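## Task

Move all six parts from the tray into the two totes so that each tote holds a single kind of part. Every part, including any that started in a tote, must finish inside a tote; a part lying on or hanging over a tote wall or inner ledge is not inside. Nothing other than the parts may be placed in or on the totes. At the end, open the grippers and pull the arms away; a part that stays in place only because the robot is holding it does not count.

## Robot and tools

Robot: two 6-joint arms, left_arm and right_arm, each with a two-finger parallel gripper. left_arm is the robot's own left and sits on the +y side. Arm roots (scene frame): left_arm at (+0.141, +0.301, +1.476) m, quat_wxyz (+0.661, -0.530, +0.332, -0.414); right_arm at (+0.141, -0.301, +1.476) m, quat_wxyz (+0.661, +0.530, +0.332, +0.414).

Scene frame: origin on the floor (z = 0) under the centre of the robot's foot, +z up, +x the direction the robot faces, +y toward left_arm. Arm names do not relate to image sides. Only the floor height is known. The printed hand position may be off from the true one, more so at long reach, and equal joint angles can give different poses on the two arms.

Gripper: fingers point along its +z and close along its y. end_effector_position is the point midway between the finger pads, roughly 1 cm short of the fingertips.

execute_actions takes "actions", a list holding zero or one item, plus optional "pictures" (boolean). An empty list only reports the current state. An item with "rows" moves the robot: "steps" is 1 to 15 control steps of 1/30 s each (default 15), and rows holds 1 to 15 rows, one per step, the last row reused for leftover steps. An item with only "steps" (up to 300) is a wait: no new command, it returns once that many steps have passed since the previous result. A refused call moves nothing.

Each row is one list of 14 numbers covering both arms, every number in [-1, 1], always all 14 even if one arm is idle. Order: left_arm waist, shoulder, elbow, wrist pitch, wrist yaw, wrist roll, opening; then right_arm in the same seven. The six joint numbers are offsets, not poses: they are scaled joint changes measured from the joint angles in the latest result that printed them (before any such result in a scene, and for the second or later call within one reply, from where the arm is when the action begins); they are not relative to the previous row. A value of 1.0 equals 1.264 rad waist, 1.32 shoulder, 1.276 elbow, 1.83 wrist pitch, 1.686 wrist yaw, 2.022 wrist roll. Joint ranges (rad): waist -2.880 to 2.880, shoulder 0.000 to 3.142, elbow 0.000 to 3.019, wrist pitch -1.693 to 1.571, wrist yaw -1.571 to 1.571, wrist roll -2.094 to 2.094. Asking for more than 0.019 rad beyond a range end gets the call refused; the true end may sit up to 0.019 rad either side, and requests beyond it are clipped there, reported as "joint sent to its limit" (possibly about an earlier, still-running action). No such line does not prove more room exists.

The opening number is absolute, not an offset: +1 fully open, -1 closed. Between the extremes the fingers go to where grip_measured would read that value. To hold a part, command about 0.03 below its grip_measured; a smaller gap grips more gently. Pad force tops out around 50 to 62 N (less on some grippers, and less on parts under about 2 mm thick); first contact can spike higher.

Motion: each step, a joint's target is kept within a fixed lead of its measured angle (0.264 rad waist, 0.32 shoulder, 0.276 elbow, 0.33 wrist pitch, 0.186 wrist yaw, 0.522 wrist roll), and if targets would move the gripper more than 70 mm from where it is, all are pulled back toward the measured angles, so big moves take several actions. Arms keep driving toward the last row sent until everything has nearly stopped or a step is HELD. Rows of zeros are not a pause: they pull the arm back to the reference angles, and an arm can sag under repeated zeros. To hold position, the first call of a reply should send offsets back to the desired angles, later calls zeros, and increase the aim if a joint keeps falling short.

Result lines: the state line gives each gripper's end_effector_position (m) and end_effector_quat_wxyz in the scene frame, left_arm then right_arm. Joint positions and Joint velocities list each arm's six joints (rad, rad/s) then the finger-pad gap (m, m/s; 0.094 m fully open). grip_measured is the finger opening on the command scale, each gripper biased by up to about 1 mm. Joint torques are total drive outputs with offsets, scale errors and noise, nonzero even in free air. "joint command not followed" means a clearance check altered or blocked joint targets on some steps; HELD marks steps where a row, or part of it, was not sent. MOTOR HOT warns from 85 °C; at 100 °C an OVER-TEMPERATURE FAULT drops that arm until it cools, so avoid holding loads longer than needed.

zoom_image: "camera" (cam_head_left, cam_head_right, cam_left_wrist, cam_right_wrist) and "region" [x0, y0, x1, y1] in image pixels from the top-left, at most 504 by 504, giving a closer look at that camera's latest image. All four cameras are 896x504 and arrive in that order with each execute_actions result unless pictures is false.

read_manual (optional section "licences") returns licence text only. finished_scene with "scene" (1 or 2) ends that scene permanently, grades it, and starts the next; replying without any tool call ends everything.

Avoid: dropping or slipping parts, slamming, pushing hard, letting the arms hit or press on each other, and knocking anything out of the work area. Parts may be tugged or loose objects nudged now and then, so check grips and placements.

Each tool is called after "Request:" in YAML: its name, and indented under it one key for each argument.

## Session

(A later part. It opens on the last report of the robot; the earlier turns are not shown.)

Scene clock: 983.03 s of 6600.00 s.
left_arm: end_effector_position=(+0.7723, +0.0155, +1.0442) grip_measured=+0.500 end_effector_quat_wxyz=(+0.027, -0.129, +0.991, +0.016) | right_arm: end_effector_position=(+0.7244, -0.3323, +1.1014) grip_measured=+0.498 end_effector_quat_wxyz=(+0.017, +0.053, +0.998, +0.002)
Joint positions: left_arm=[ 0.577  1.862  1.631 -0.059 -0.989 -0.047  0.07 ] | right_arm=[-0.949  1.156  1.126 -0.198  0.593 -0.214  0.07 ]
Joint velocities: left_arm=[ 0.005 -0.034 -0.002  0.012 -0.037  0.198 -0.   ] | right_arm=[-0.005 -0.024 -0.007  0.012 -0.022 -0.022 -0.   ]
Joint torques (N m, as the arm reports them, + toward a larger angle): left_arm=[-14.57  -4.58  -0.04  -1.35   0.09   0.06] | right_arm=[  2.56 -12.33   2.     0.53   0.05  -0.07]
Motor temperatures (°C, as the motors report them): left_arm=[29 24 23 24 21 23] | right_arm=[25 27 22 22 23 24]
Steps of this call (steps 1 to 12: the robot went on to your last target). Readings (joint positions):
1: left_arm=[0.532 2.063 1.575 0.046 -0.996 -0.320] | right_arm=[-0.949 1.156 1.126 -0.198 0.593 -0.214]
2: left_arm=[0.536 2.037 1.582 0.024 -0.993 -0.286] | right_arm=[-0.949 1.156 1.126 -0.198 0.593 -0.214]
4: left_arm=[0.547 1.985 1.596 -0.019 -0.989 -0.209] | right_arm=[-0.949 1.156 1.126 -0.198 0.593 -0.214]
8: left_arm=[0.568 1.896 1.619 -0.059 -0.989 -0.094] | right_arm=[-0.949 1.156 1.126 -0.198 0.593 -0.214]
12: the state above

Request:
execute_actions:
  actions:
    - {"rows":[[0.01,0.0,0.012,-0.006,0.002,0.006,0.455,0,0,0,0,0,0,0.5],[0.017,0.001,0.03,-0.018,0.005,0.013,0.455,0,0,0,0,0,0,0.5],[0.022,0.001,0.052,-0.035,0.008,0.021,0.455,0,0,0,0,0,0,0.5],[0.026,0.002,0.077,-0.054,0.012,0.03,0.455,0,0,0,0,0,0,0.5],[0.03,0.002,0.103,-0.074,0.016,0.039,0.455,0,0,0,0,0,0,0.5],[0.034,0.003,0.13,-0.095,0.02,0.048,0.455,0,0,0,0,0,0,0.5],[0.038,0.004,0.157,-0.117,0.024,0.058,0.455,0,0,0,0,0,0,0.5],[0.042,0.004,0.184,-0.139,0.028,0.068,0.455,0,0,0,0,0,0,0.5],[0.045,0.005,0.21,-0.16,0.032,0.078,0.455,0,0,0,0,0,0,0.5],[0.048,0.005,0.233,-0.18,0.035,0.087,0.455,0,0,0,0,0,0,0.5],[0.05,0.006,0.253,-0.197,0.038,0.095,0.455,0,0,0,0,0,0,0.5],[0.052,0.006,0.268,-0.21,0.04,0.101,0.455,0,0,0,0,0,0,0.5],[0.054,0.007,0.278,-0.219,0.042,0.105,0.455,0,0,0,0,0,0,0.5],[0.055,0.007,0.285,-0.226,0.043,0.107,0.455,0,0,0,0,0,0,0.5]],"steps":15}
  pictures: false

Request:
execute_actions:
  actions:
    - {"steps":12}
  pictures: true

Scene clock: 989.87 s of 6600.00 s.
left_arm: end_effector_position=(+0.8566, +0.0557, +1.0263) grip_measured=+0.500 end_effector_quat_wxyz=(-0.000, -0.028, +1.000, +0.004) | right_arm: end_effector_position=(+0.7244, -0.3323, +1.1014) grip_measured=+0.498 end_effector_quat_wxyz=(+0.017, +0.053, +0.998, +0.002)
Joint positions: left_arm=[ 0.628  1.904  1.962 -0.42  -0.919  0.105  0.07 ] | right_arm=[-0.949  1.156  1.126 -0.198  0.593 -0.214  0.07 ]
Joint velocities: left_arm=[ 0.151 -0.22   0.491 -0.476 -0.066  0.374 -0.001] | right_arm=[-0.005 -0.005 -0.007 -0.002  0.037  0.066 -0.001]
Joint torques (N m, as the arm reports them, + toward a larger angle): left_arm=[-13.98 -11.37   2.7   -0.85   0.1    0.01] | right_arm=[  2.62 -12.38   2.     0.47   0.04  -0.07]
Motor temperatures (°C, as the motors report them): left_arm=[29 24 23 24 21 23] | right_arm=[25 27 22 22 23 24]
Steps of this call (steps 1 to 30: the robot went on to your last target; steps 31 to 90: nothing new was sent; then 3.33 s passed at rest; steps 91 to 105: all 15 steps of this action). Readings (joint positions):
91: left_arm=[0.577 1.922 1.613 -0.074 -0.987 -0.015] | right_arm=[-0.949 1.156 1.126 -0.198 0.593 -0.214]
92: left_arm=[0.577 1.921 1.616 -0.076 -0.985 -0.015] | right_arm=[-0.949 1.156 1.126 -0.198 0.593 -0.214]
94: left_arm=[0.580 1.920 1.642 -0.099 -0.977 -0.013] | right_arm=[-0.949 1.156 1.126 -0.198 0.593 -0.214]
98: left_arm=[0.593 1.920 1.750 -0.198 -0.953 0.011] | right_arm=[-0.949 1.156 1.126 -0.198 0.593 -0.214]
105: the state above

Scene clock: 990.27 s of 6600.00 s.
left_arm: end_effector_position=(+0.8834, +0.0917, +1.0348) grip_measured=+0.500 end_effector_quat_wxyz=(+0.008, -0.023, +1.000, +0.013) | right_arm: end_effector_position=(+0.7244, -0.3323, +1.1014) grip_measured=+0.498 end_effector_quat_wxyz=(+0.017, +0.053, +0.998, +0.002)
Joint positions: left_arm=[ 0.644  1.863  1.993 -0.453 -0.919  0.149  0.07 ] | right_arm=[-0.949  1.156  1.126 -0.198  0.593 -0.214  0.07 ]
Joint velocities: left_arm=[ 0.005  0.073 -0.002 -0.012  0.037 -0.007  0.001] | right_arm=[ 0.005 -0.005  0.007  0.027 -0.022  0.051 -0.   ]
Joint torques (N m, as the arm reports them, + toward a larger angle): left_arm=[-14.02 -10.7    3.16  -0.87   0.09   0.02] | right_arm=[  2.53 -12.26   2.06   0.52   0.04  -0.09]
Motor temperatures (°C, as the motors report them): left_arm=[29 24 23 24 21 23] | right_arm=[25 27 22 22 23 24]
Steps of this call (steps 1 to 12: the robot went on to your last target). Readings (joint positions):
1: left_arm=[0.633 1.895 1.976 -0.433 -0.919 0.115] | right_arm=[-0.949 1.156 1.126 -0.198 0.593 -0.214]
2: left_arm=[0.637 1.886 1.983 -0.439 -0.919 0.122] | right_arm=[-0.949 1.156 1.126 -0.198 0.593 -0.214]
4: left_arm=[0.643 1.868 1.990 -0.445 -0.919 0.133] | right_arm=[-0.949 1.156 1.126 -0.198 0.593 -0.214]
8: left_arm=[0.644 1.856 1.993 -0.449 -0.919 0.145] | right_arm=[-0.949 1.156 1.126 -0.198 0.593 -0.214]
12: the state above

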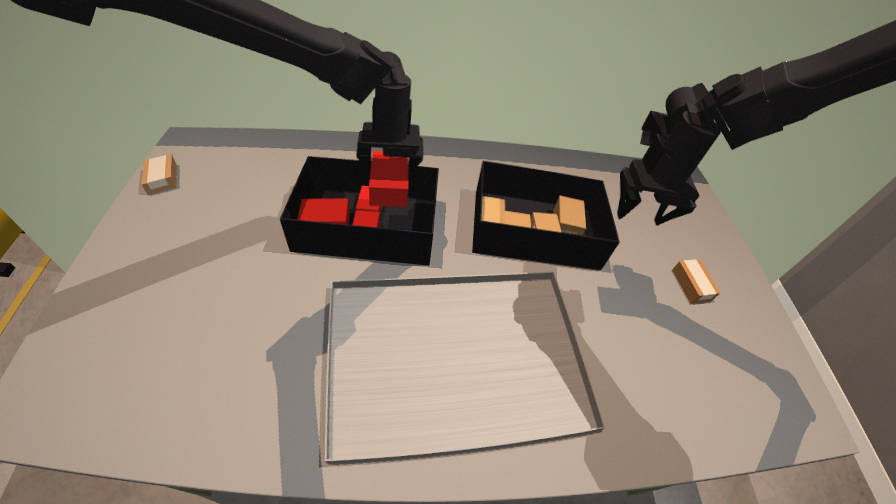

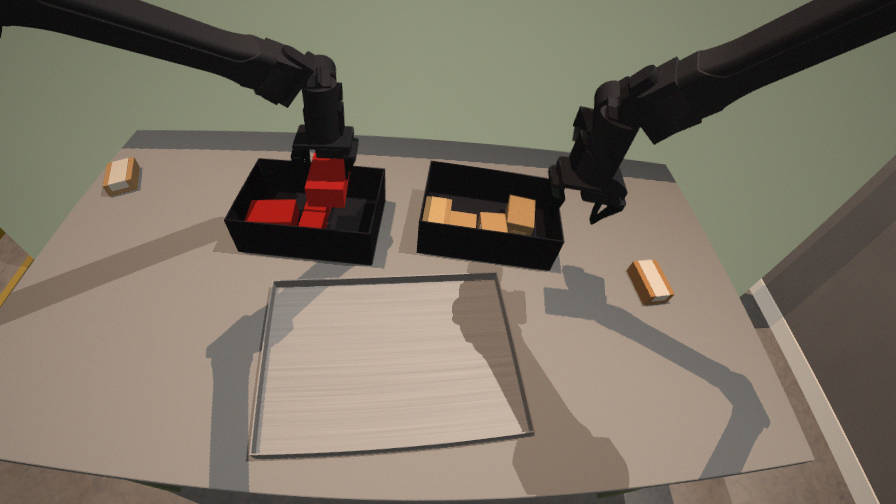

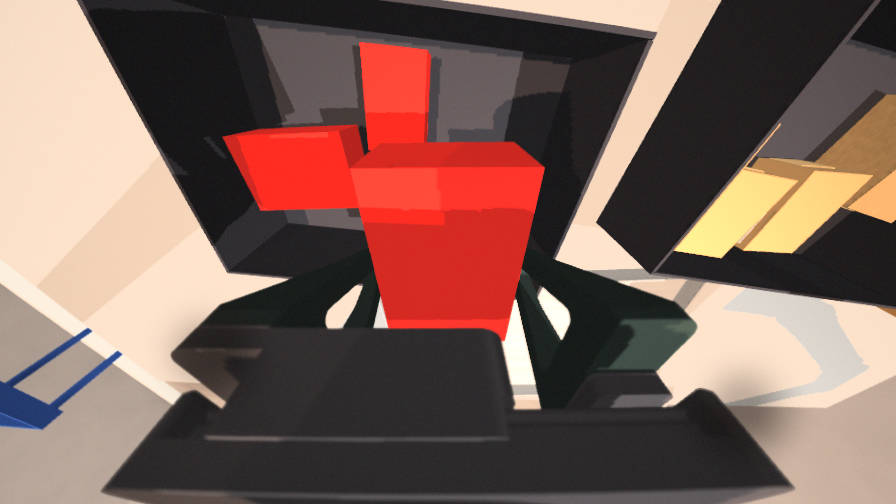

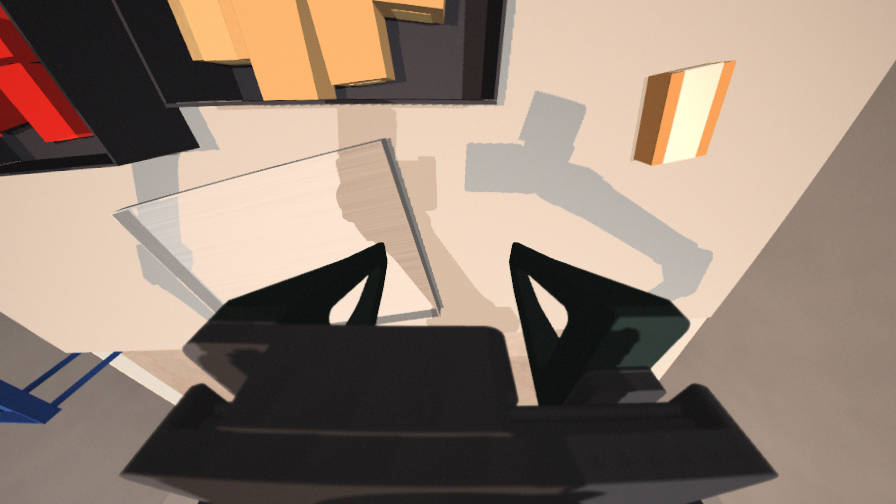

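Request:
execute_actions:
  actions:
    - {"rows":[[-0.01,0.006,-0.005,-0.003,0.001,0.008,0.455,0,0,0,0,0,0,0.5],[-0.017,0.011,-0.009,-0.006,0.002,0.017,0.455,0,0,0,0,0,0,0.5],[-0.022,0.015,-0.012,-0.009,0.003,0.027,0.455,0,0,0,0,0,0,0.5],[-0.024,0.018,-0.015,-0.011,0.004,0.036,0.455,0,0,0,0,0,0,0.5],[-0.025,0.02,-0.016,-0.012,0.005,0.042,0.455,0,0,0,0,0,0,0.5],[-0.025,0.021,-0.016,-0.012,0.005,0.045,0.455,0,0,0,0,0,0,0.5]],"steps":15}
  pictures: false

Request:
execute_actions:
  actions:
    - {"steps":5}
  pictures: true

Scene clock: 1004.23 s of 6600.00 s.
left_arm: end_effector_position=(+0.8578, +0.0691, +1.0213) grip_measured=+0.500 end_effector_quat_wxyz=(-0.009, +0.034, +0.999, +0.007) | right_arm: end_effector_position=(+0.7244, -0.3323, +1.1014) grip_measured=+0.498 end_effector_quat_wxyz=(+0.017, +0.053, +0.998, +0.002)
Joint positions: left_arm=[ 0.644  1.896  1.974 -0.456 -0.912  0.22   0.07 ] | right_arm=[-0.949  1.156  1.126 -0.198  0.593 -0.214  0.07 ]
Joint velocities: left_arm=[ 0.005  0.024 -0.002 -0.017  0.007  0.037  0.   ] | right_arm=[-0.005 -0.024 -0.007  0.002  0.066 -0.007  0.001]
Joint torques (N m, as the arm reports them, + toward a larger angle): left_arm=[-16.97 -10.74   2.63  -1.11   0.1    0.01] | right_arm=[  2.61 -12.32   1.92   0.55   0.04  -0.06]
Motor temperatures (°C, as the motors report them): left_arm=[28 25 23 24 21 23] | right_arm=[25 27 22 22 23 24]
Steps of this call (steps 1 to 30: the robot went on to your last target; steps 31 to 90: nothing new was sent; then 10.47 s passed at rest; steps 91 to 105: all 15 steps of this action). Readings (joint positions):
91: left_arm=[0.644 1.877 1.993 -0.456 -0.918 0.153] | right_arm=[-0.949 1.156 1.126 -0.198 0.593 -0.214]
92: left_arm=[0.644 1.877 1.992 -0.456 -0.918 0.156] | right_arm=[-0.949 1.156 1.126 -0.198 0.593 -0.214]
94: left_arm=[0.644 1.877 1.988 -0.456 -0.916 0.169] | right_arm=[-0.949 1.156 1.126 -0.198 0.593 -0.214]
98: left_arm=[0.644 1.882 1.979 -0.456 -0.913 0.201] | right_arm=[-0.949 1.156 1.126 -0.198 0.593 -0.214]
105: the state above

Scene clock: 1004.40 s of 6600.00 s.
left_arm: end_effector_position=(+0.8572, +0.0687, +1.0210) grip_measured=+0.500 end_effector_quat_wxyz=(-0.009, +0.036, +0.999, +0.007) | right_arm: end_effector_position=(+0.7244, -0.3323, +1.1014) grip_measured=+0.498 end_effector_quat_wxyz=(+0.017, +0.053, +0.998, +0.002)
Joint positions: left_arm=[ 0.644  1.897  1.974 -0.456 -0.912  0.223  0.07 ] | right_arm=[-0.949  1.156  1.126 -0.198  0.593 -0.214  0.07 ]
Joint velocities: left_arm=[-0.005 -0.005 -0.002  0.002  0.022  0.051  0.001] | right_arm=[-0.005  0.005 -0.017  0.022  0.022 -0.037  0.001]
Joint torques (N m, as the arm reports them, + toward a larger angle): left_arm=[-17.01 -10.71   2.62  -1.05   0.1    0.03] | right_arm=[  2.63 -12.26   2.03   0.48   0.03  -0.07]
Motor temperatures (°C, as the motors report them): left_arm=[28 25 23 24 21 23] | right_arm=[25 27 22 22 23 24]
Steps of this call (steps 1 to 5: the robot went on to your last target). Readings (joint positions):
1: left_arm=[0.644 1.897 1.974 -0.456 -0.912 0.221] | right_arm=[-0.949 1.156 1.126 -0.198 0.593 -0.214]
2: left_arm=[0.644 1.897 1.974 -0.456 -0.912 0.222] | right_arm=[-0.949 1.156 1.126 -0.198 0.593 -0.214]
4: left_arm=[0.644 1.897 1.974 -0.456 -0.912 0.223] | right_arm=[-0.949 1.156 1.126 -0.198 0.593 -0.214]
5: the state above

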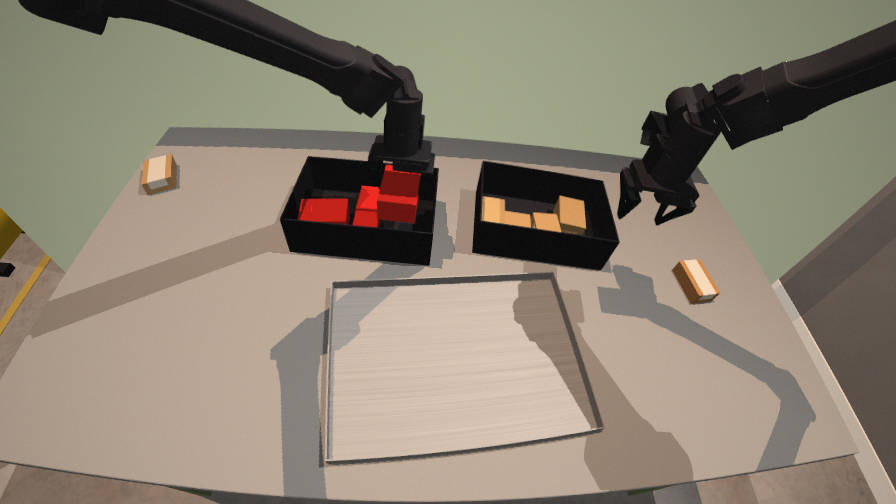

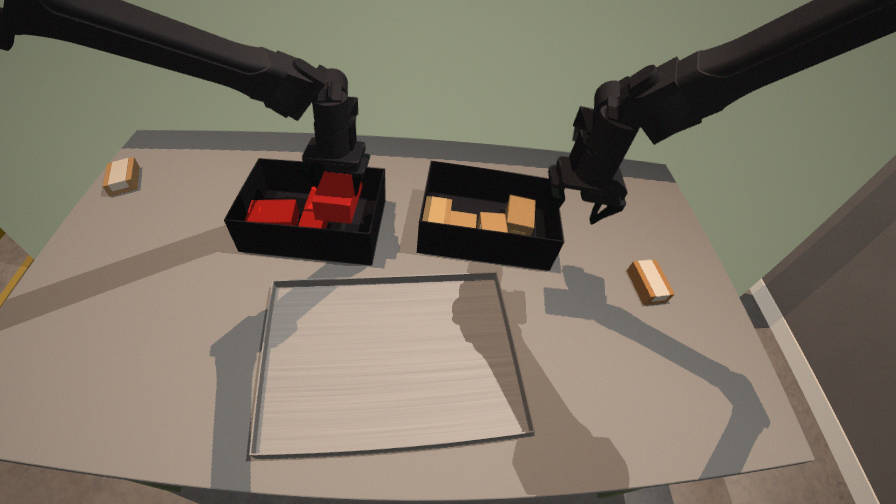

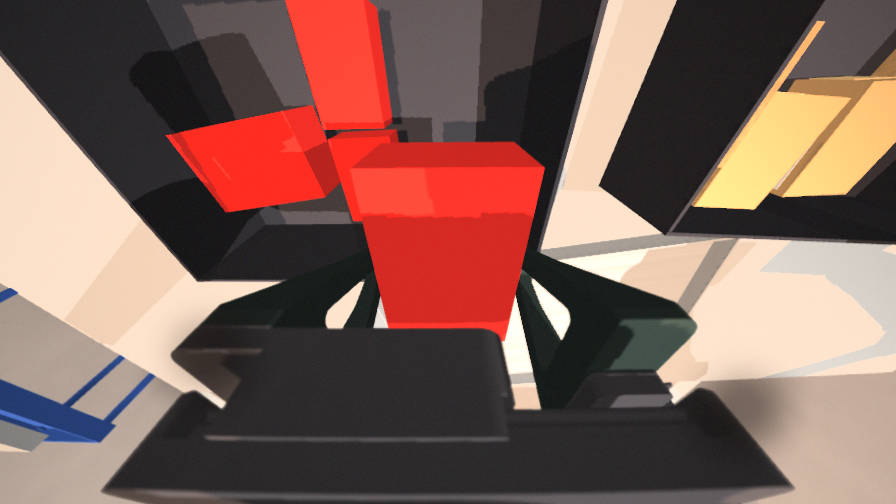

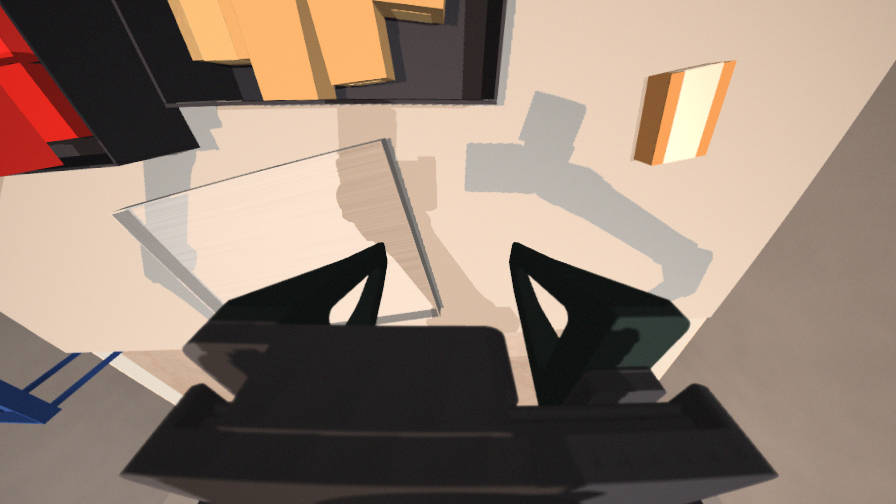

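Request:
zoom_image:
  camera: "cam_left_wrist"
  region: [280, 0, 640, 260]

Region (280, 0, 640, 260) of cam_left_wrist's 896x504 image, scaled by 1.400, with more detail than that image has.

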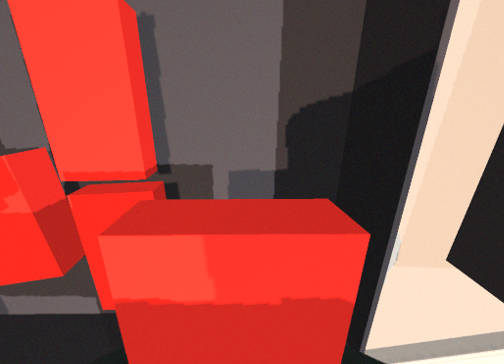

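Request:
execute_actions:
  actions:
    - {"rows":[[0.012,0.002,0.008,-0.001,0.002,0.001,0.455,0,0,0,0,0,0,0.5],[0.02,0.005,0.018,-0.002,0.004,0.002,0.455,0,0,0,0,0,0,0.5],[0.024,0.008,0.029,-0.003,0.007,0.004,0.455,0,0,0,0,0,0,0.5],[0.025,0.012,0.04,-0.004,0.01,0.005,0.455,0,0,0,0,0,0,0.5],[0.025,0.016,0.051,-0.005,0.013,0.007,0.455,0,0,0,0,0,0,0.5],[0.026,0.02,0.061,-0.006,0.016,0.008,0.455,0,0,0,0,0,0,0.5],[0.026,0.024,0.07,-0.007,0.018,0.009,0.455,0,0,0,0,0,0,0.5],[0.026,0.027,0.077,-0.008,0.02,0.01,0.455,0,0,0,0,0,0,0.5],[0.026,0.029,0.081,-0.009,0.021,0.011,0.455,0,0,0,0,0,0,0.5],[0.026,0.03,0.083,-0.009,0.022,0.011,0.455,0,0,0,0,0,0,0.5]],"steps":15}
  pictures: false

Request:
execute_actions:
  actions:
    - {"steps":6}
  pictures: true

Scene clock: 1023.60 s of 6600.00 s.
left_arm: end_effector_position=(+0.8754, +0.0751, +1.0027) grip_measured=+0.500 end_effector_quat_wxyz=(+0.002, +0.019, +1.000, +0.004) | right_arm: end_effector_position=(+0.7244, -0.3323, +1.1014) grip_measured=+0.498 end_effector_quat_wxyz=(+0.017, +0.053, +0.998, +0.002)
Joint positions: left_arm=[ 0.67   1.937  2.057 -0.456 -0.878  0.229  0.07 ] | right_arm=[-0.949  1.156  1.126 -0.198  0.593 -0.214  0.07 ]
Joint velocities: left_arm=[ 0.015 -0.005 -0.017  0.012 -0.007 -0.022 -0.001] | right_arm=[-0.005 -0.015 -0.017  0.007  0.051 -0.066  0.   ]
Joint torques (N m, as the arm reports them, + toward a larger angle): left_arm=[-13.88 -10.71   4.75  -0.9    0.14   0.04] | right_arm=[  2.54 -12.35   2.01   0.5    0.04  -0.07]
Motor temperatures (°C, as the motors report them): left_arm=[29 25 23 24 21 23] | right_arm=[25 27 22 22 23 24]
Steps of this call (steps 1 to 15: the robot went on to your last target; steps 16 to 90: nothing new was sent; then 15.70 s passed at rest; steps 91 to 105: all 15 steps of this action). Readings (joint positions):
91: left_arm=[0.644 1.897 1.974 -0.456 -0.912 0.225] | right_arm=[-0.949 1.156 1.126 -0.198 0.593 -0.214]
92: left_arm=[0.645 1.897 1.974 -0.456 -0.909 0.225] | right_arm=[-0.949 1.156 1.126 -0.198 0.593 -0.214]
94: left_arm=[0.649 1.901 1.981 -0.456 -0.901 0.225] | right_arm=[-0.949 1.156 1.126 -0.198 0.593 -0.214]
98: left_arm=[0.661 1.925 2.028 -0.456 -0.883 0.225] | right_arm=[-0.949 1.156 1.126 -0.198 0.593 -0.214]
105: the state above

Scene clock: 1023.80 s of 6600.00 s.
left_arm: end_effector_position=(+0.8754, +0.0749, +1.0027) grip_measured=+0.500 end_effector_quat_wxyz=(+0.002, +0.019, +1.000, +0.004) | right_arm: end_effector_position=(+0.7244, -0.3323, +1.1014) grip_measured=+0.498 end_effector_quat_wxyz=(+0.017, +0.053, +0.998, +0.002)
Joint positions: left_arm=[ 0.67   1.937  2.057 -0.456 -0.877  0.23   0.07 ] | right_arm=[-0.949  1.156  1.126 -0.198  0.593 -0.214  0.07 ]
Joint velocities: left_arm=[ 0.005 -0.015 -0.012 -0.012 -0.007 -0.022  0.   ] | right_arm=[-0.005 -0.005  0.002  0.012  0.051  0.007 -0.   ]
Joint torques (N m, as the arm reports them, + toward a larger angle): left_arm=[-14.17 -10.75   4.82  -0.91   0.12   0.04] | right_arm=[  2.39 -12.35   2.03   0.52   0.04  -0.07]
Motor temperatures (°C, as the motors report them): left_arm=[29 25 23 24 21 23] | right_arm=[25 27 22 22 23 24]
Steps of this call (steps 1 to 6: the robot went on to your last target). Readings (joint positions):
1: left_arm=[0.670 1.937 2.057 -0.456 -0.877 0.229] | right_arm=[-0.949 1.156 1.126 -0.198 0.593 -0.214]
2: left_arm=[0.670 1.937 2.057 -0.456 -0.877 0.229] | right_arm=[-0.949 1.156 1.126 -0.198 0.593 -0.214]
4: left_arm=[0.670 1.937 2.057 -0.456 -0.877 0.230] | right_arm=[-0.949 1.156 1.126 -0.198 0.593 -0.214]
6: the state above

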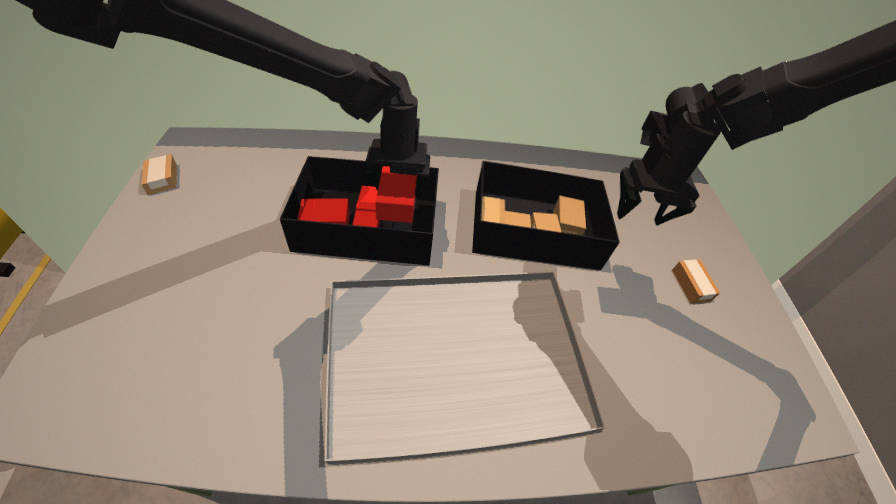

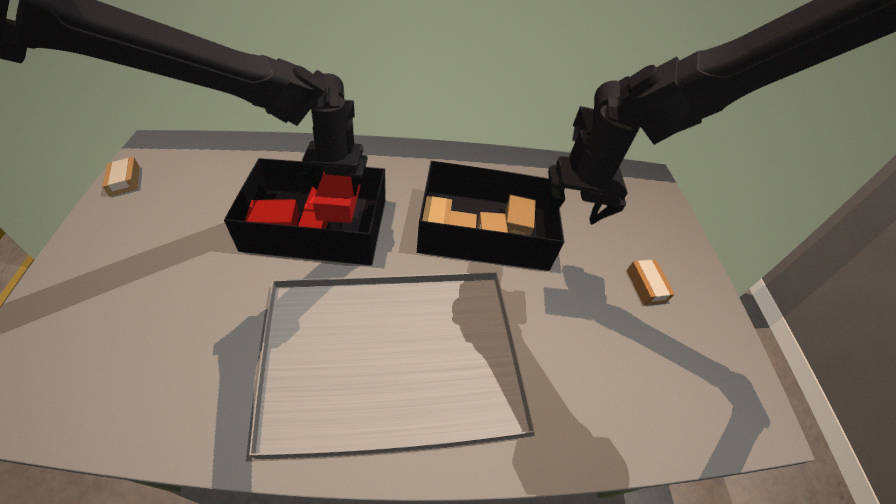

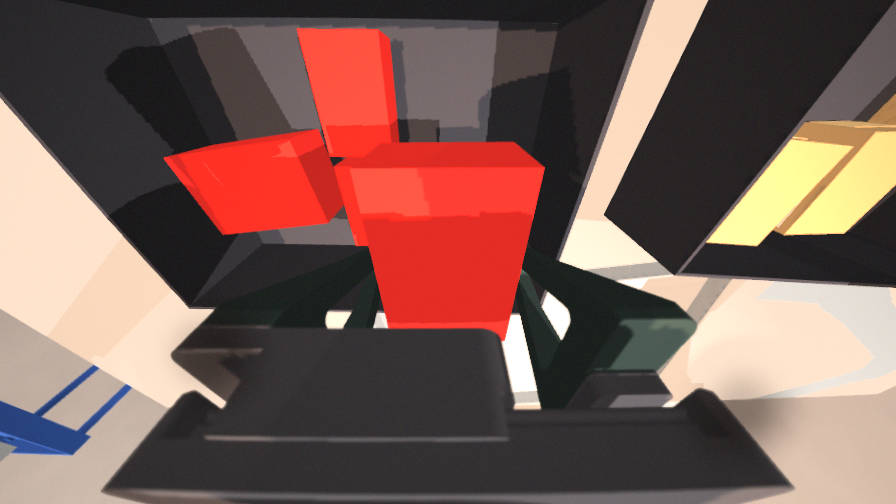

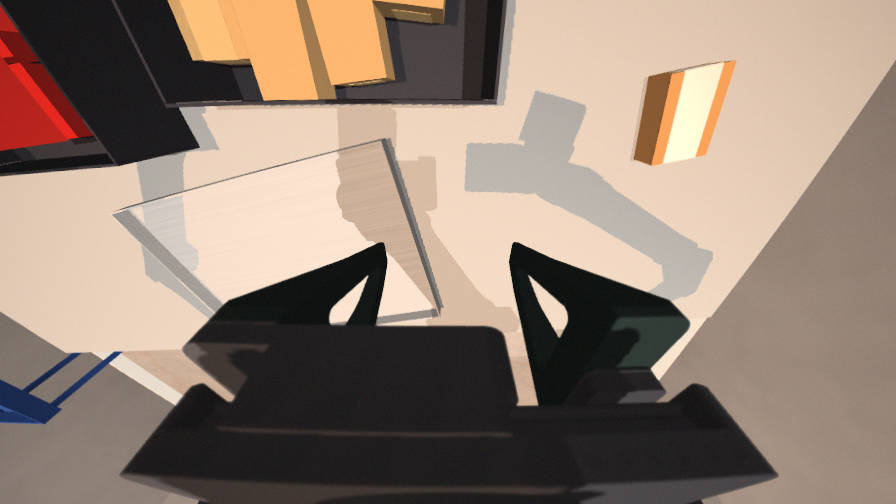

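Request:
execute_actions:
  actions:
    - {"rows":[[0.004,0.005,0.014,-0.004,0.002,0.003,0.455,0,0,0,0,0,0,0.5],[0.008,0.011,0.026,-0.007,0.004,0.006,0.455,0,0,0,0,0,0,0.5],[0.011,0.018,0.037,-0.01,0.006,0.008,0.455,0,0,0,0,0,0,0.5],[0.014,0.026,0.048,-0.012,0.009,0.01,0.455,0,0,0,0,0,0,0.5],[0.017,0.034,0.059,-0.014,0.012,0.012,0.455,0,0,0,0,0,0,0.5],[0.02,0.042,0.07,-0.015,0.015,0.014,0.455,0,0,0,0,0,0,0.5],[0.023,0.05,0.08,-0.016,0.017,0.015,0.455,0,0,0,0,0,0,0.5],[0.026,0.058,0.09,-0.017,0.019,0.017,0.455,0,0,0,0,0,0,0.5],[0.029,0.065,0.099,-0.018,0.021,0.018,0.455,0,0,0,0,0,0,0.5],[0.031,0.071,0.106,-0.019,0.023,0.019,0.455,0,0,0,0,0,0,0.5],[0.033,0.075,0.111,-0.02,0.025,0.02,0.455,0,0,0,0,0,0,0.5],[0.035,0.078,0.115,-0.02,0.026,0.021,0.455,0,0,0,0,0,0,0.5]],"steps":15}
  pictures: false

Request:
execute_actions:
  actions:
    - {"steps":6}
  pictures: true

Scene clock: 1032.27 s of 6600.00 s.
left_arm: end_effector_position=(+0.8737, +0.0602, +0.9633) grip_measured=+0.500 end_effector_quat_wxyz=(+0.000, +0.026, +1.000, -0.003) | right_arm: end_effector_position=(+0.7244, -0.3323, +1.1014) grip_measured=+0.498 end_effector_quat_wxyz=(+0.017, +0.053, +0.998, +0.002)
Joint positions: left_arm=[ 0.702  2.04   2.179 -0.473 -0.836  0.252  0.07 ] | right_arm=[-0.949  1.156  1.126 -0.198  0.593 -0.214  0.07 ]
Joint velocities: left_arm=[ 0.103  0.132  0.002 -0.061 -0.051 -0.022  0.   ] | right_arm=[-0.005  0.005  0.007  0.007  0.007  0.051 -0.   ]
Joint torques (N m, as the arm reports them, + toward a larger angle): left_arm=[-14.93 -11.26   5.06  -0.92   0.14   0.04] | right_arm=[  2.59 -12.37   2.01   0.51   0.04  -0.08]
Motor temperatures (°C, as the motors report them): left_arm=[28 25 24 24 21 23] | right_arm=[25 27 22 22 23 24]
Steps of this call (steps 1 to 15: the robot went on to your last target; steps 16 to 90: nothing new was sent; then 4.97 s passed at rest; steps 91 to 105: all 15 steps of this action). Readings (joint positions):
91: left_arm=[0.670 1.937 2.057 -0.456 -0.877 0.230] | right_arm=[-0.949 1.156 1.126 -0.198 0.593 -0.214]
92: left_arm=[0.670 1.938 2.058 -0.456 -0.875 0.230] | right_arm=[-0.949 1.156 1.126 -0.198 0.593 -0.214]
94: left_arm=[0.671 1.946 2.072 -0.458 -0.869 0.230] | right_arm=[-0.949 1.156 1.126 -0.198 0.593 -0.214]
98: left_arm=[0.676 1.984 2.130 -0.464 -0.850 0.238] | right_arm=[-0.949 1.156 1.126 -0.198 0.593 -0.214]
105: the state above

Scene clock: 1032.47 s of 6600.00 s.
left_arm: end_effector_position=(+0.8636, +0.0580, +0.9537) grip_measured=+0.500 end_effector_quat_wxyz=(-0.008, +0.034, +0.999, -0.000) | right_arm: end_effector_position=(+0.7244, -0.3323, +1.1014) grip_measured=+0.498 end_effector_quat_wxyz=(+0.017, +0.053, +0.998, +0.002)
Joint positions: left_arm=[ 0.711  2.054  2.179 -0.477 -0.835  0.255  0.07 ] | right_arm=[-0.949  1.156  1.126 -0.198  0.593 -0.214  0.07 ]
Joint velocities: left_arm=[ 0.005 -0.005  0.012 -0.002  0.007  0.081 -0.   ] | right_arm=[-0.005  0.005 -0.012 -0.012 -0.095  0.022 -0.   ]
Joint torques (N m, as the arm reports them, + toward a larger angle): left_arm=[-14.89 -11.9    5.01  -0.95   0.13   0.03] | right_arm=[  2.66 -12.37   2.02   0.52   0.04  -0.07]
Motor temperatures (°C, as the motors report them): left_arm=[28 25 24 24 21 23] | right_arm=[25 27 22 22 23 24]
Steps of this call (steps 1 to 6: the robot went on to your last target). Readings (joint positions):
1: left_arm=[0.705 2.044 2.179 -0.474 -0.836 0.252] | right_arm=[-0.949 1.156 1.126 -0.198 0.593 -0.214]
2: left_arm=[0.708 2.047 2.179 -0.475 -0.836 0.253] | right_arm=[-0.949 1.156 1.126 -0.198 0.593 -0.214]
4: left_arm=[0.710 2.052 2.179 -0.476 -0.836 0.254] | right_arm=[-0.949 1.156 1.126 -0.198 0.593 -0.214]
6: the state above

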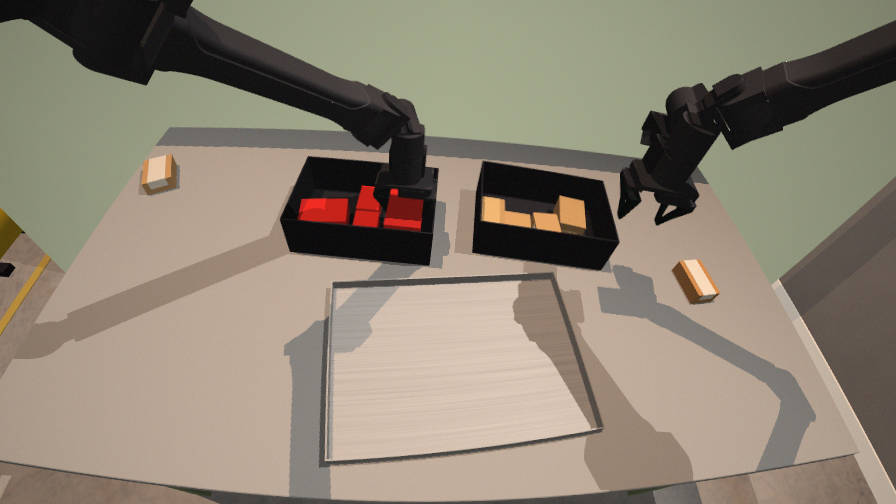

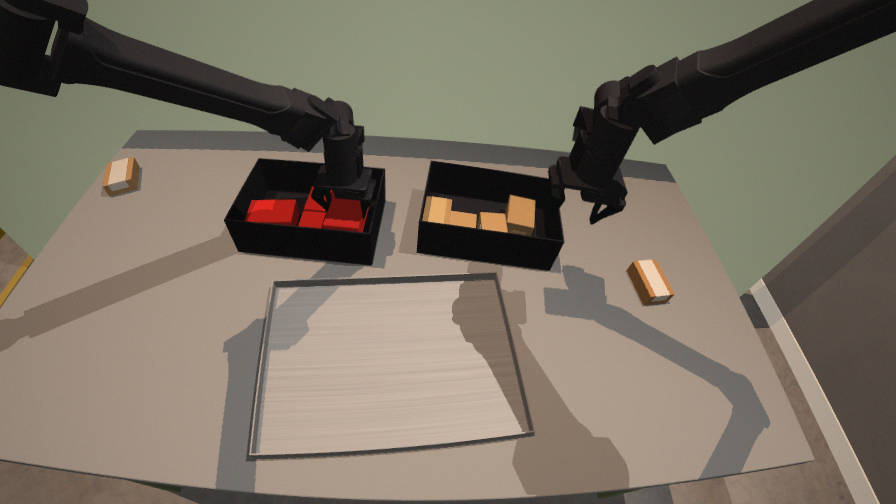

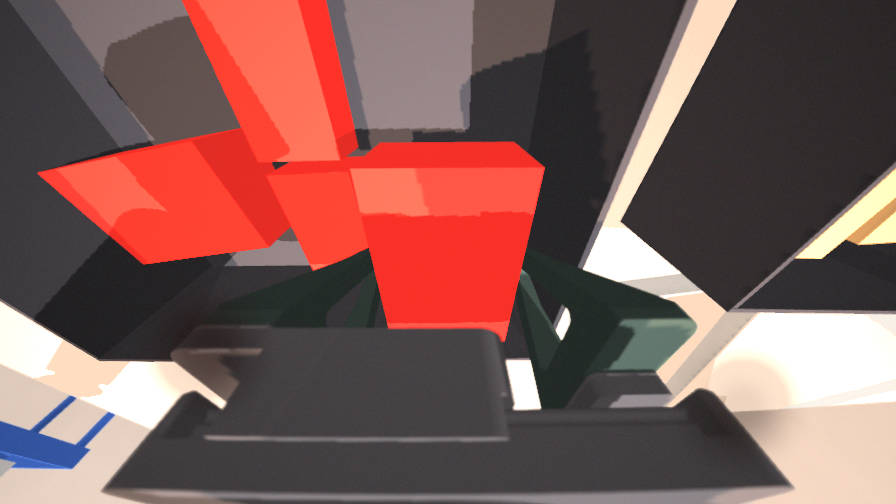

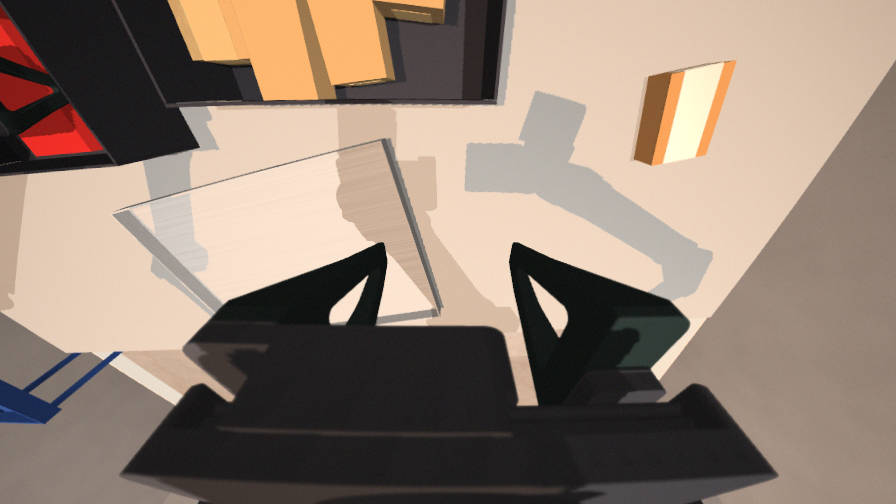

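Request:
execute_actions:
  actions:
    - {"rows":[[0.006,0.0,0.015,0,0.002,0.003,0.455,0,0,0,0,0,0,0.5],[0.011,0.001,0.027,0,0.004,0.006,0.455,0,0,0,0,0,0,0.5],[0.015,0.002,0.036,0,0.006,0.008,0.455,0,0,0,0,0,0,0.5],[0.018,0.004,0.043,0,0.008,0.01,0.455,0,0,0,0,0,0,0.5],[0.02,0.006,0.048,0,0.01,0.012,0.455,0,0,0,0,0,0,0.5],[0.021,0.008,0.052,0,0.012,0.013,0.455,0,0,0,0,0,0,0.5],[0.021,0.009,0.054,0,0.014,0.014,0.455,0,0,0,0,0,0,0.5]],"steps":15}
  pictures: true

Scene clock: 1039.60 s of 6600.00 s.
left_arm: end_effector_position=(+0.8774, +0.0696, +0.9458) grip_measured=+0.500 end_effector_quat_wxyz=(+0.002, +0.025, +1.000, -0.000) | right_arm: end_effector_position=(+0.7244, -0.3323, +1.1014) grip_measured=+0.498 end_effector_quat_wxyz=(+0.017, +0.053, +0.998, +0.002)
Joint positions: left_arm=[ 0.728  2.066  2.225 -0.477 -0.814  0.267  0.07 ] | right_arm=[-0.949  1.156  1.126 -0.198  0.593 -0.214  0.07 ]
Joint velocities: left_arm=[ 0.024  0.005  0.007  0.007  0.066  0.051 -0.001] | right_arm=[-0.005  0.005 -0.022  0.007 -0.037 -0.051 -0.001]
Joint torques (N m, as the arm reports them, + toward a larger angle): left_arm=[-14.46 -11.5    5.04  -0.23   0.14   0.03] | right_arm=[  2.64 -12.38   2.07   0.51   0.05  -0.07]
Motor temperatures (°C, as the motors report them): left_arm=[28 25 24 24 21 23] | right_arm=[25 27 22 22 23 24]
Steps of this call (steps 1 to 30: the robot went on to your last target; steps 31 to 90: nothing new was sent; then 3.63 s passed at rest; steps 91 to 105: all 15 steps of this action). Readings (joint positions):
91: left_arm=[0.711 2.054 2.181 -0.477 -0.835 0.256] | right_arm=[-0.949 1.156 1.126 -0.198 0.593 -0.214]
92: left_arm=[0.711 2.054 2.181 -0.477 -0.833 0.256] | right_arm=[-0.949 1.156 1.126 -0.198 0.593 -0.214]
94: left_arm=[0.712 2.057 2.190 -0.477 -0.827 0.257] | right_arm=[-0.949 1.156 1.126 -0.198 0.593 -0.214]
98: left_arm=[0.718 2.066 2.217 -0.477 -0.815 0.263] | right_arm=[-0.949 1.156 1.126 -0.198 0.593 -0.214]
105: the state above

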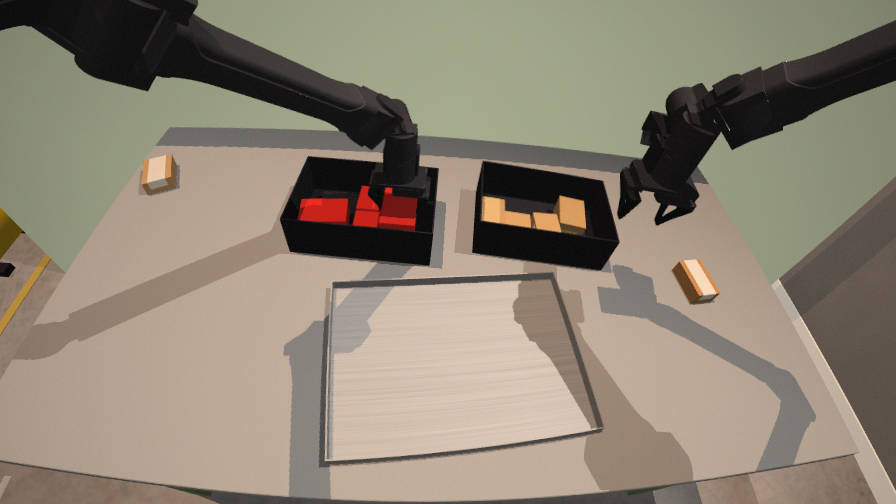

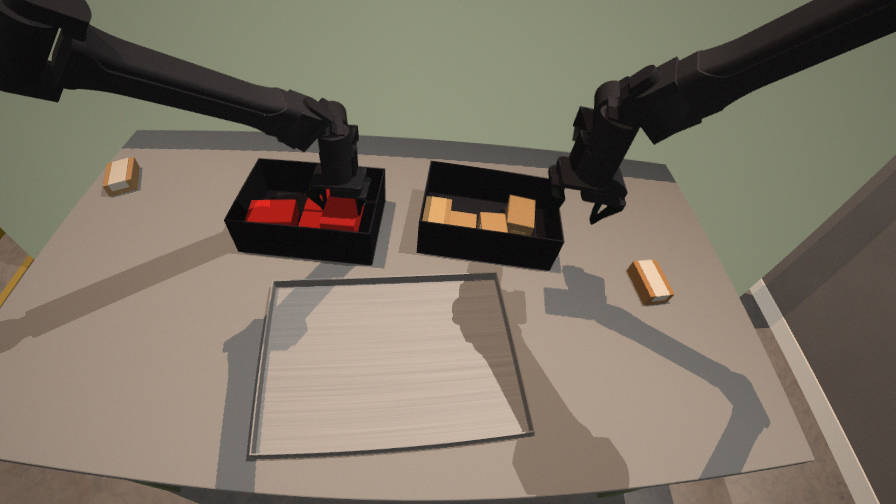

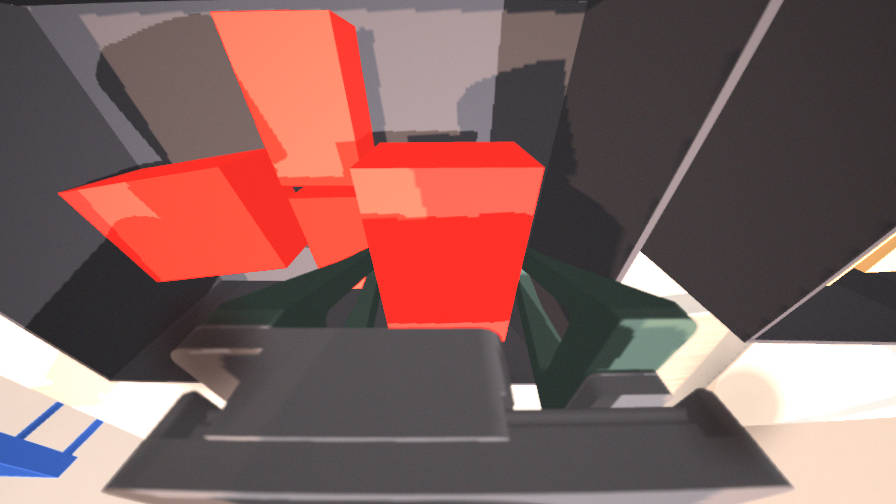

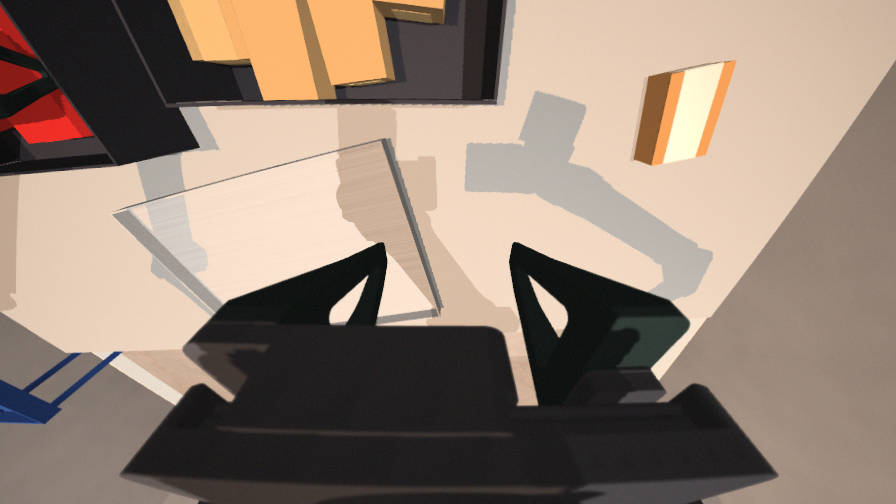

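Request:
execute_actions:
  actions:
    - {"rows":[[0.005,0.005,0.014,-0.004,0.002,0.003,0.455,0,0,0,0,0,0,0.5],[0.009,0.011,0.026,-0.007,0.003,0.005,0.455,0,0,0,0,0,0,0.5],[0.012,0.017,0.037,-0.01,0.005,0.007,0.455,0,0,0,0,0,0,0.5],[0.015,0.024,0.048,-0.012,0.007,0.008,0.455,0,0,0,0,0,0,0.5],[0.018,0.031,0.059,-0.014,0.009,0.009,0.455,0,0,0,0,0,0,0.5],[0.021,0.038,0.07,-0.016,0.011,0.01,0.455,0,0,0,0,0,0,0.5],[0.024,0.045,0.08,-0.017,0.013,0.011,0.455,0,0,0,0,0,0,0.5],[0.026,0.051,0.089,-0.018,0.015,0.012,0.455,0,0,0,0,0,0,0.5],[0.028,0.057,0.097,-0.019,0.017,0.013,0.455,0,0,0,0,0,0,0.5],[0.03,0.062,0.104,-0.02,0.018,0.014,0.455,0,0,0,0,0,0,0.5],[0.032,0.065,0.11,-0.021,0.019,0.015,0.455,0,0,0,0,0,0,0.5],[0.033,0.068,0.114,-0.021,0.02,0.015,0.455,0,0,0,0,0,0,0.5]],"steps":15}
  pictures: false

Request:
execute_actions:
  actions:
    - {"steps":6}
  pictures: true

Scene clock: 1045.60 s of 6600.00 s.
left_arm: end_effector_position=(+0.8746, +0.0638, +0.9115) grip_measured=+0.500 end_effector_quat_wxyz=(+0.002, +0.025, +1.000, -0.002) | right_arm: end_effector_position=(+0.7244, -0.3323, +1.1014) grip_measured=+0.498 end_effector_quat_wxyz=(+0.017, +0.053, +0.998, +0.002)
Joint positions: left_arm=[ 0.758  2.156  2.342 -0.495 -0.783  0.278  0.07 ] | right_arm=[-0.949  1.156  1.126 -0.198  0.593 -0.214  0.07 ]
Joint velocities: left_arm=[ 0.073  0.083 -0.002 -0.012  0.022  0.066 -0.001] | right_arm=[ 0.005 -0.005 -0.002 -0.012  0.007  0.022 -0.   ]
Joint torques (N m, as the arm reports them, + toward a larger angle): left_arm=[-14.73 -11.67   5.68  -0.88   0.14   0.03] | right_arm=[  2.51 -12.4    2.04   0.51   0.05  -0.07]
Motor temperatures (°C, as the motors report them): left_arm=[28 25 24 24 21 23] | right_arm=[25 27 22 22 23 24]
Steps of this call (steps 1 to 15: the robot went on to your last target; steps 16 to 90: nothing new was sent; then 2.50 s passed at rest; steps 91 to 105: all 15 steps of this action). Readings (joint positions):
91: left_arm=[0.728 2.067 2.225 -0.477 -0.814 0.268] | right_arm=[-0.949 1.156 1.126 -0.198 0.593 -0.214]
92: left_arm=[0.728 2.067 2.226 -0.477 -0.813 0.268] | right_arm=[-0.949 1.156 1.126 -0.198 0.593 -0.214]
94: left_arm=[0.729 2.076 2.241 -0.478 -0.808 0.268] | right_arm=[-0.949 1.156 1.126 -0.198 0.593 -0.214]
98: left_arm=[0.734 2.110 2.295 -0.486 -0.794 0.270] | right_arm=[-0.949 1.156 1.126 -0.198 0.593 -0.214]
105: the state above

Scene clock: 1045.80 s of 6600.00 s.
left_arm: end_effector_position=(+0.8740, +0.0639, +0.9102) grip_measured=+0.499 end_effector_quat_wxyz=(+0.001, +0.026, +1.000, -0.002) | right_arm: end_effector_position=(+0.7244, -0.3323, +1.1014) grip_measured=+0.498 end_effector_quat_wxyz=(+0.017, +0.053, +0.998, +0.002)
Joint positions: left_arm=[ 0.759  2.158  2.345 -0.498 -0.781  0.281  0.07 ] | right_arm=[-0.949  1.156  1.126 -0.198  0.593 -0.214  0.07 ]
Joint velocities: left_arm=[-0.005 -0.005  0.007  0.002 -0.066 -0.051  0.   ] | right_arm=[-0.005 -0.005 -0.007 -0.002 -0.022  0.022  0.   ]
Joint torques (N m, as the arm reports them, + toward a larger angle): left_arm=[-14.54 -11.63   5.41  -0.93   0.07   0.03] | right_arm=[  2.52 -12.34   2.04   0.52   0.05  -0.08]
Motor temperatures (°C, as the motors report them): left_arm=[28 25 24 24 21 23] | right_arm=[25 27 22 22 23 24]
Steps of this call (steps 1 to 6: the robot went on to your last target). Readings (joint positions):
1: left_arm=[0.759 2.158 2.342 -0.497 -0.785 0.279] | right_arm=[-0.949 1.156 1.126 -0.198 0.593 -0.214]
2: left_arm=[0.759 2.158 2.343 -0.497 -0.782 0.280] | right_arm=[-0.949 1.156 1.126 -0.198 0.593 -0.214]
4: left_arm=[0.759 2.158 2.344 -0.498 -0.781 0.280] | right_arm=[-0.949 1.156 1.126 -0.198 0.593 -0.214]
6: the state above

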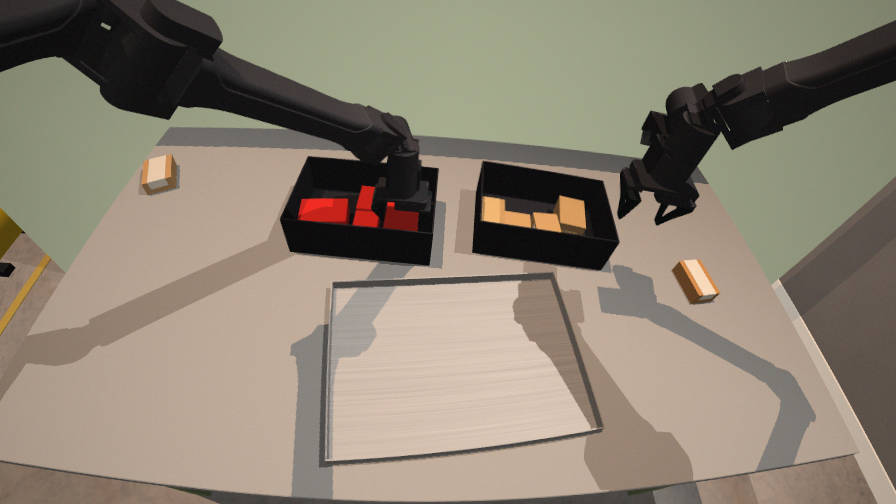

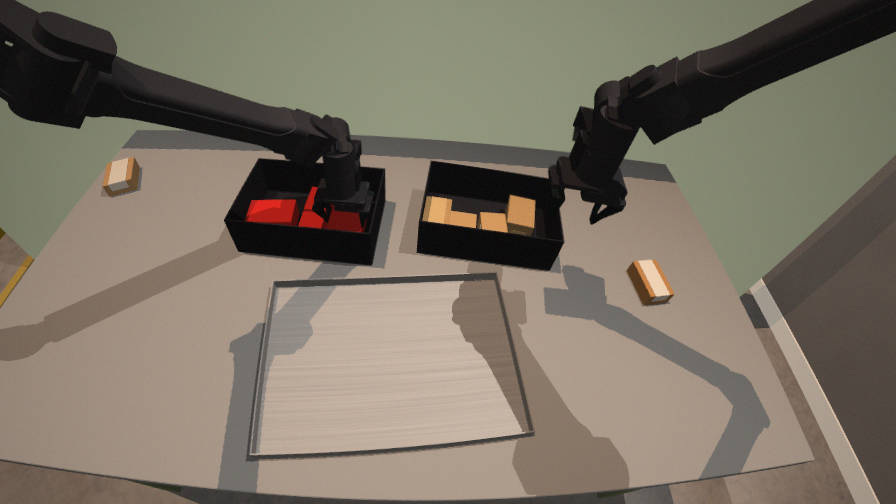

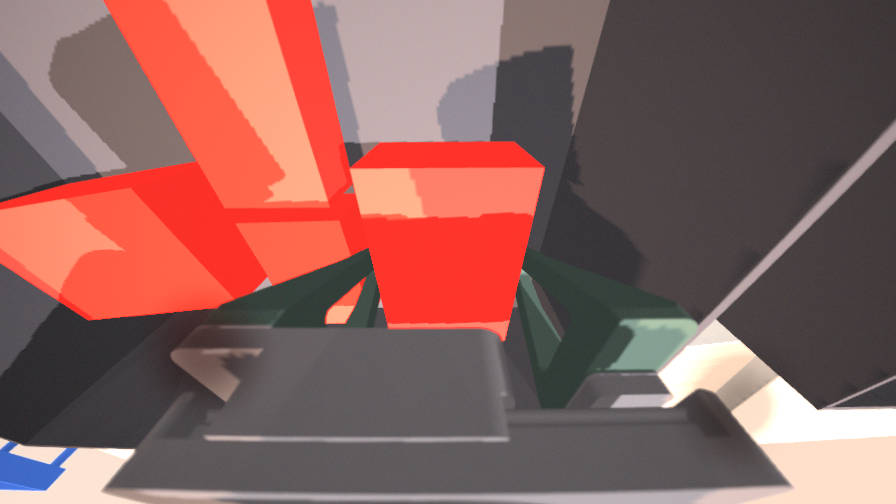

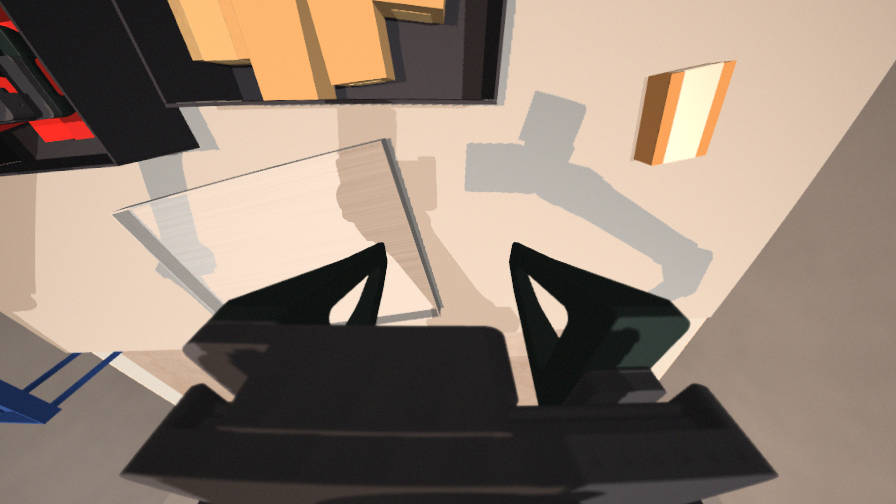

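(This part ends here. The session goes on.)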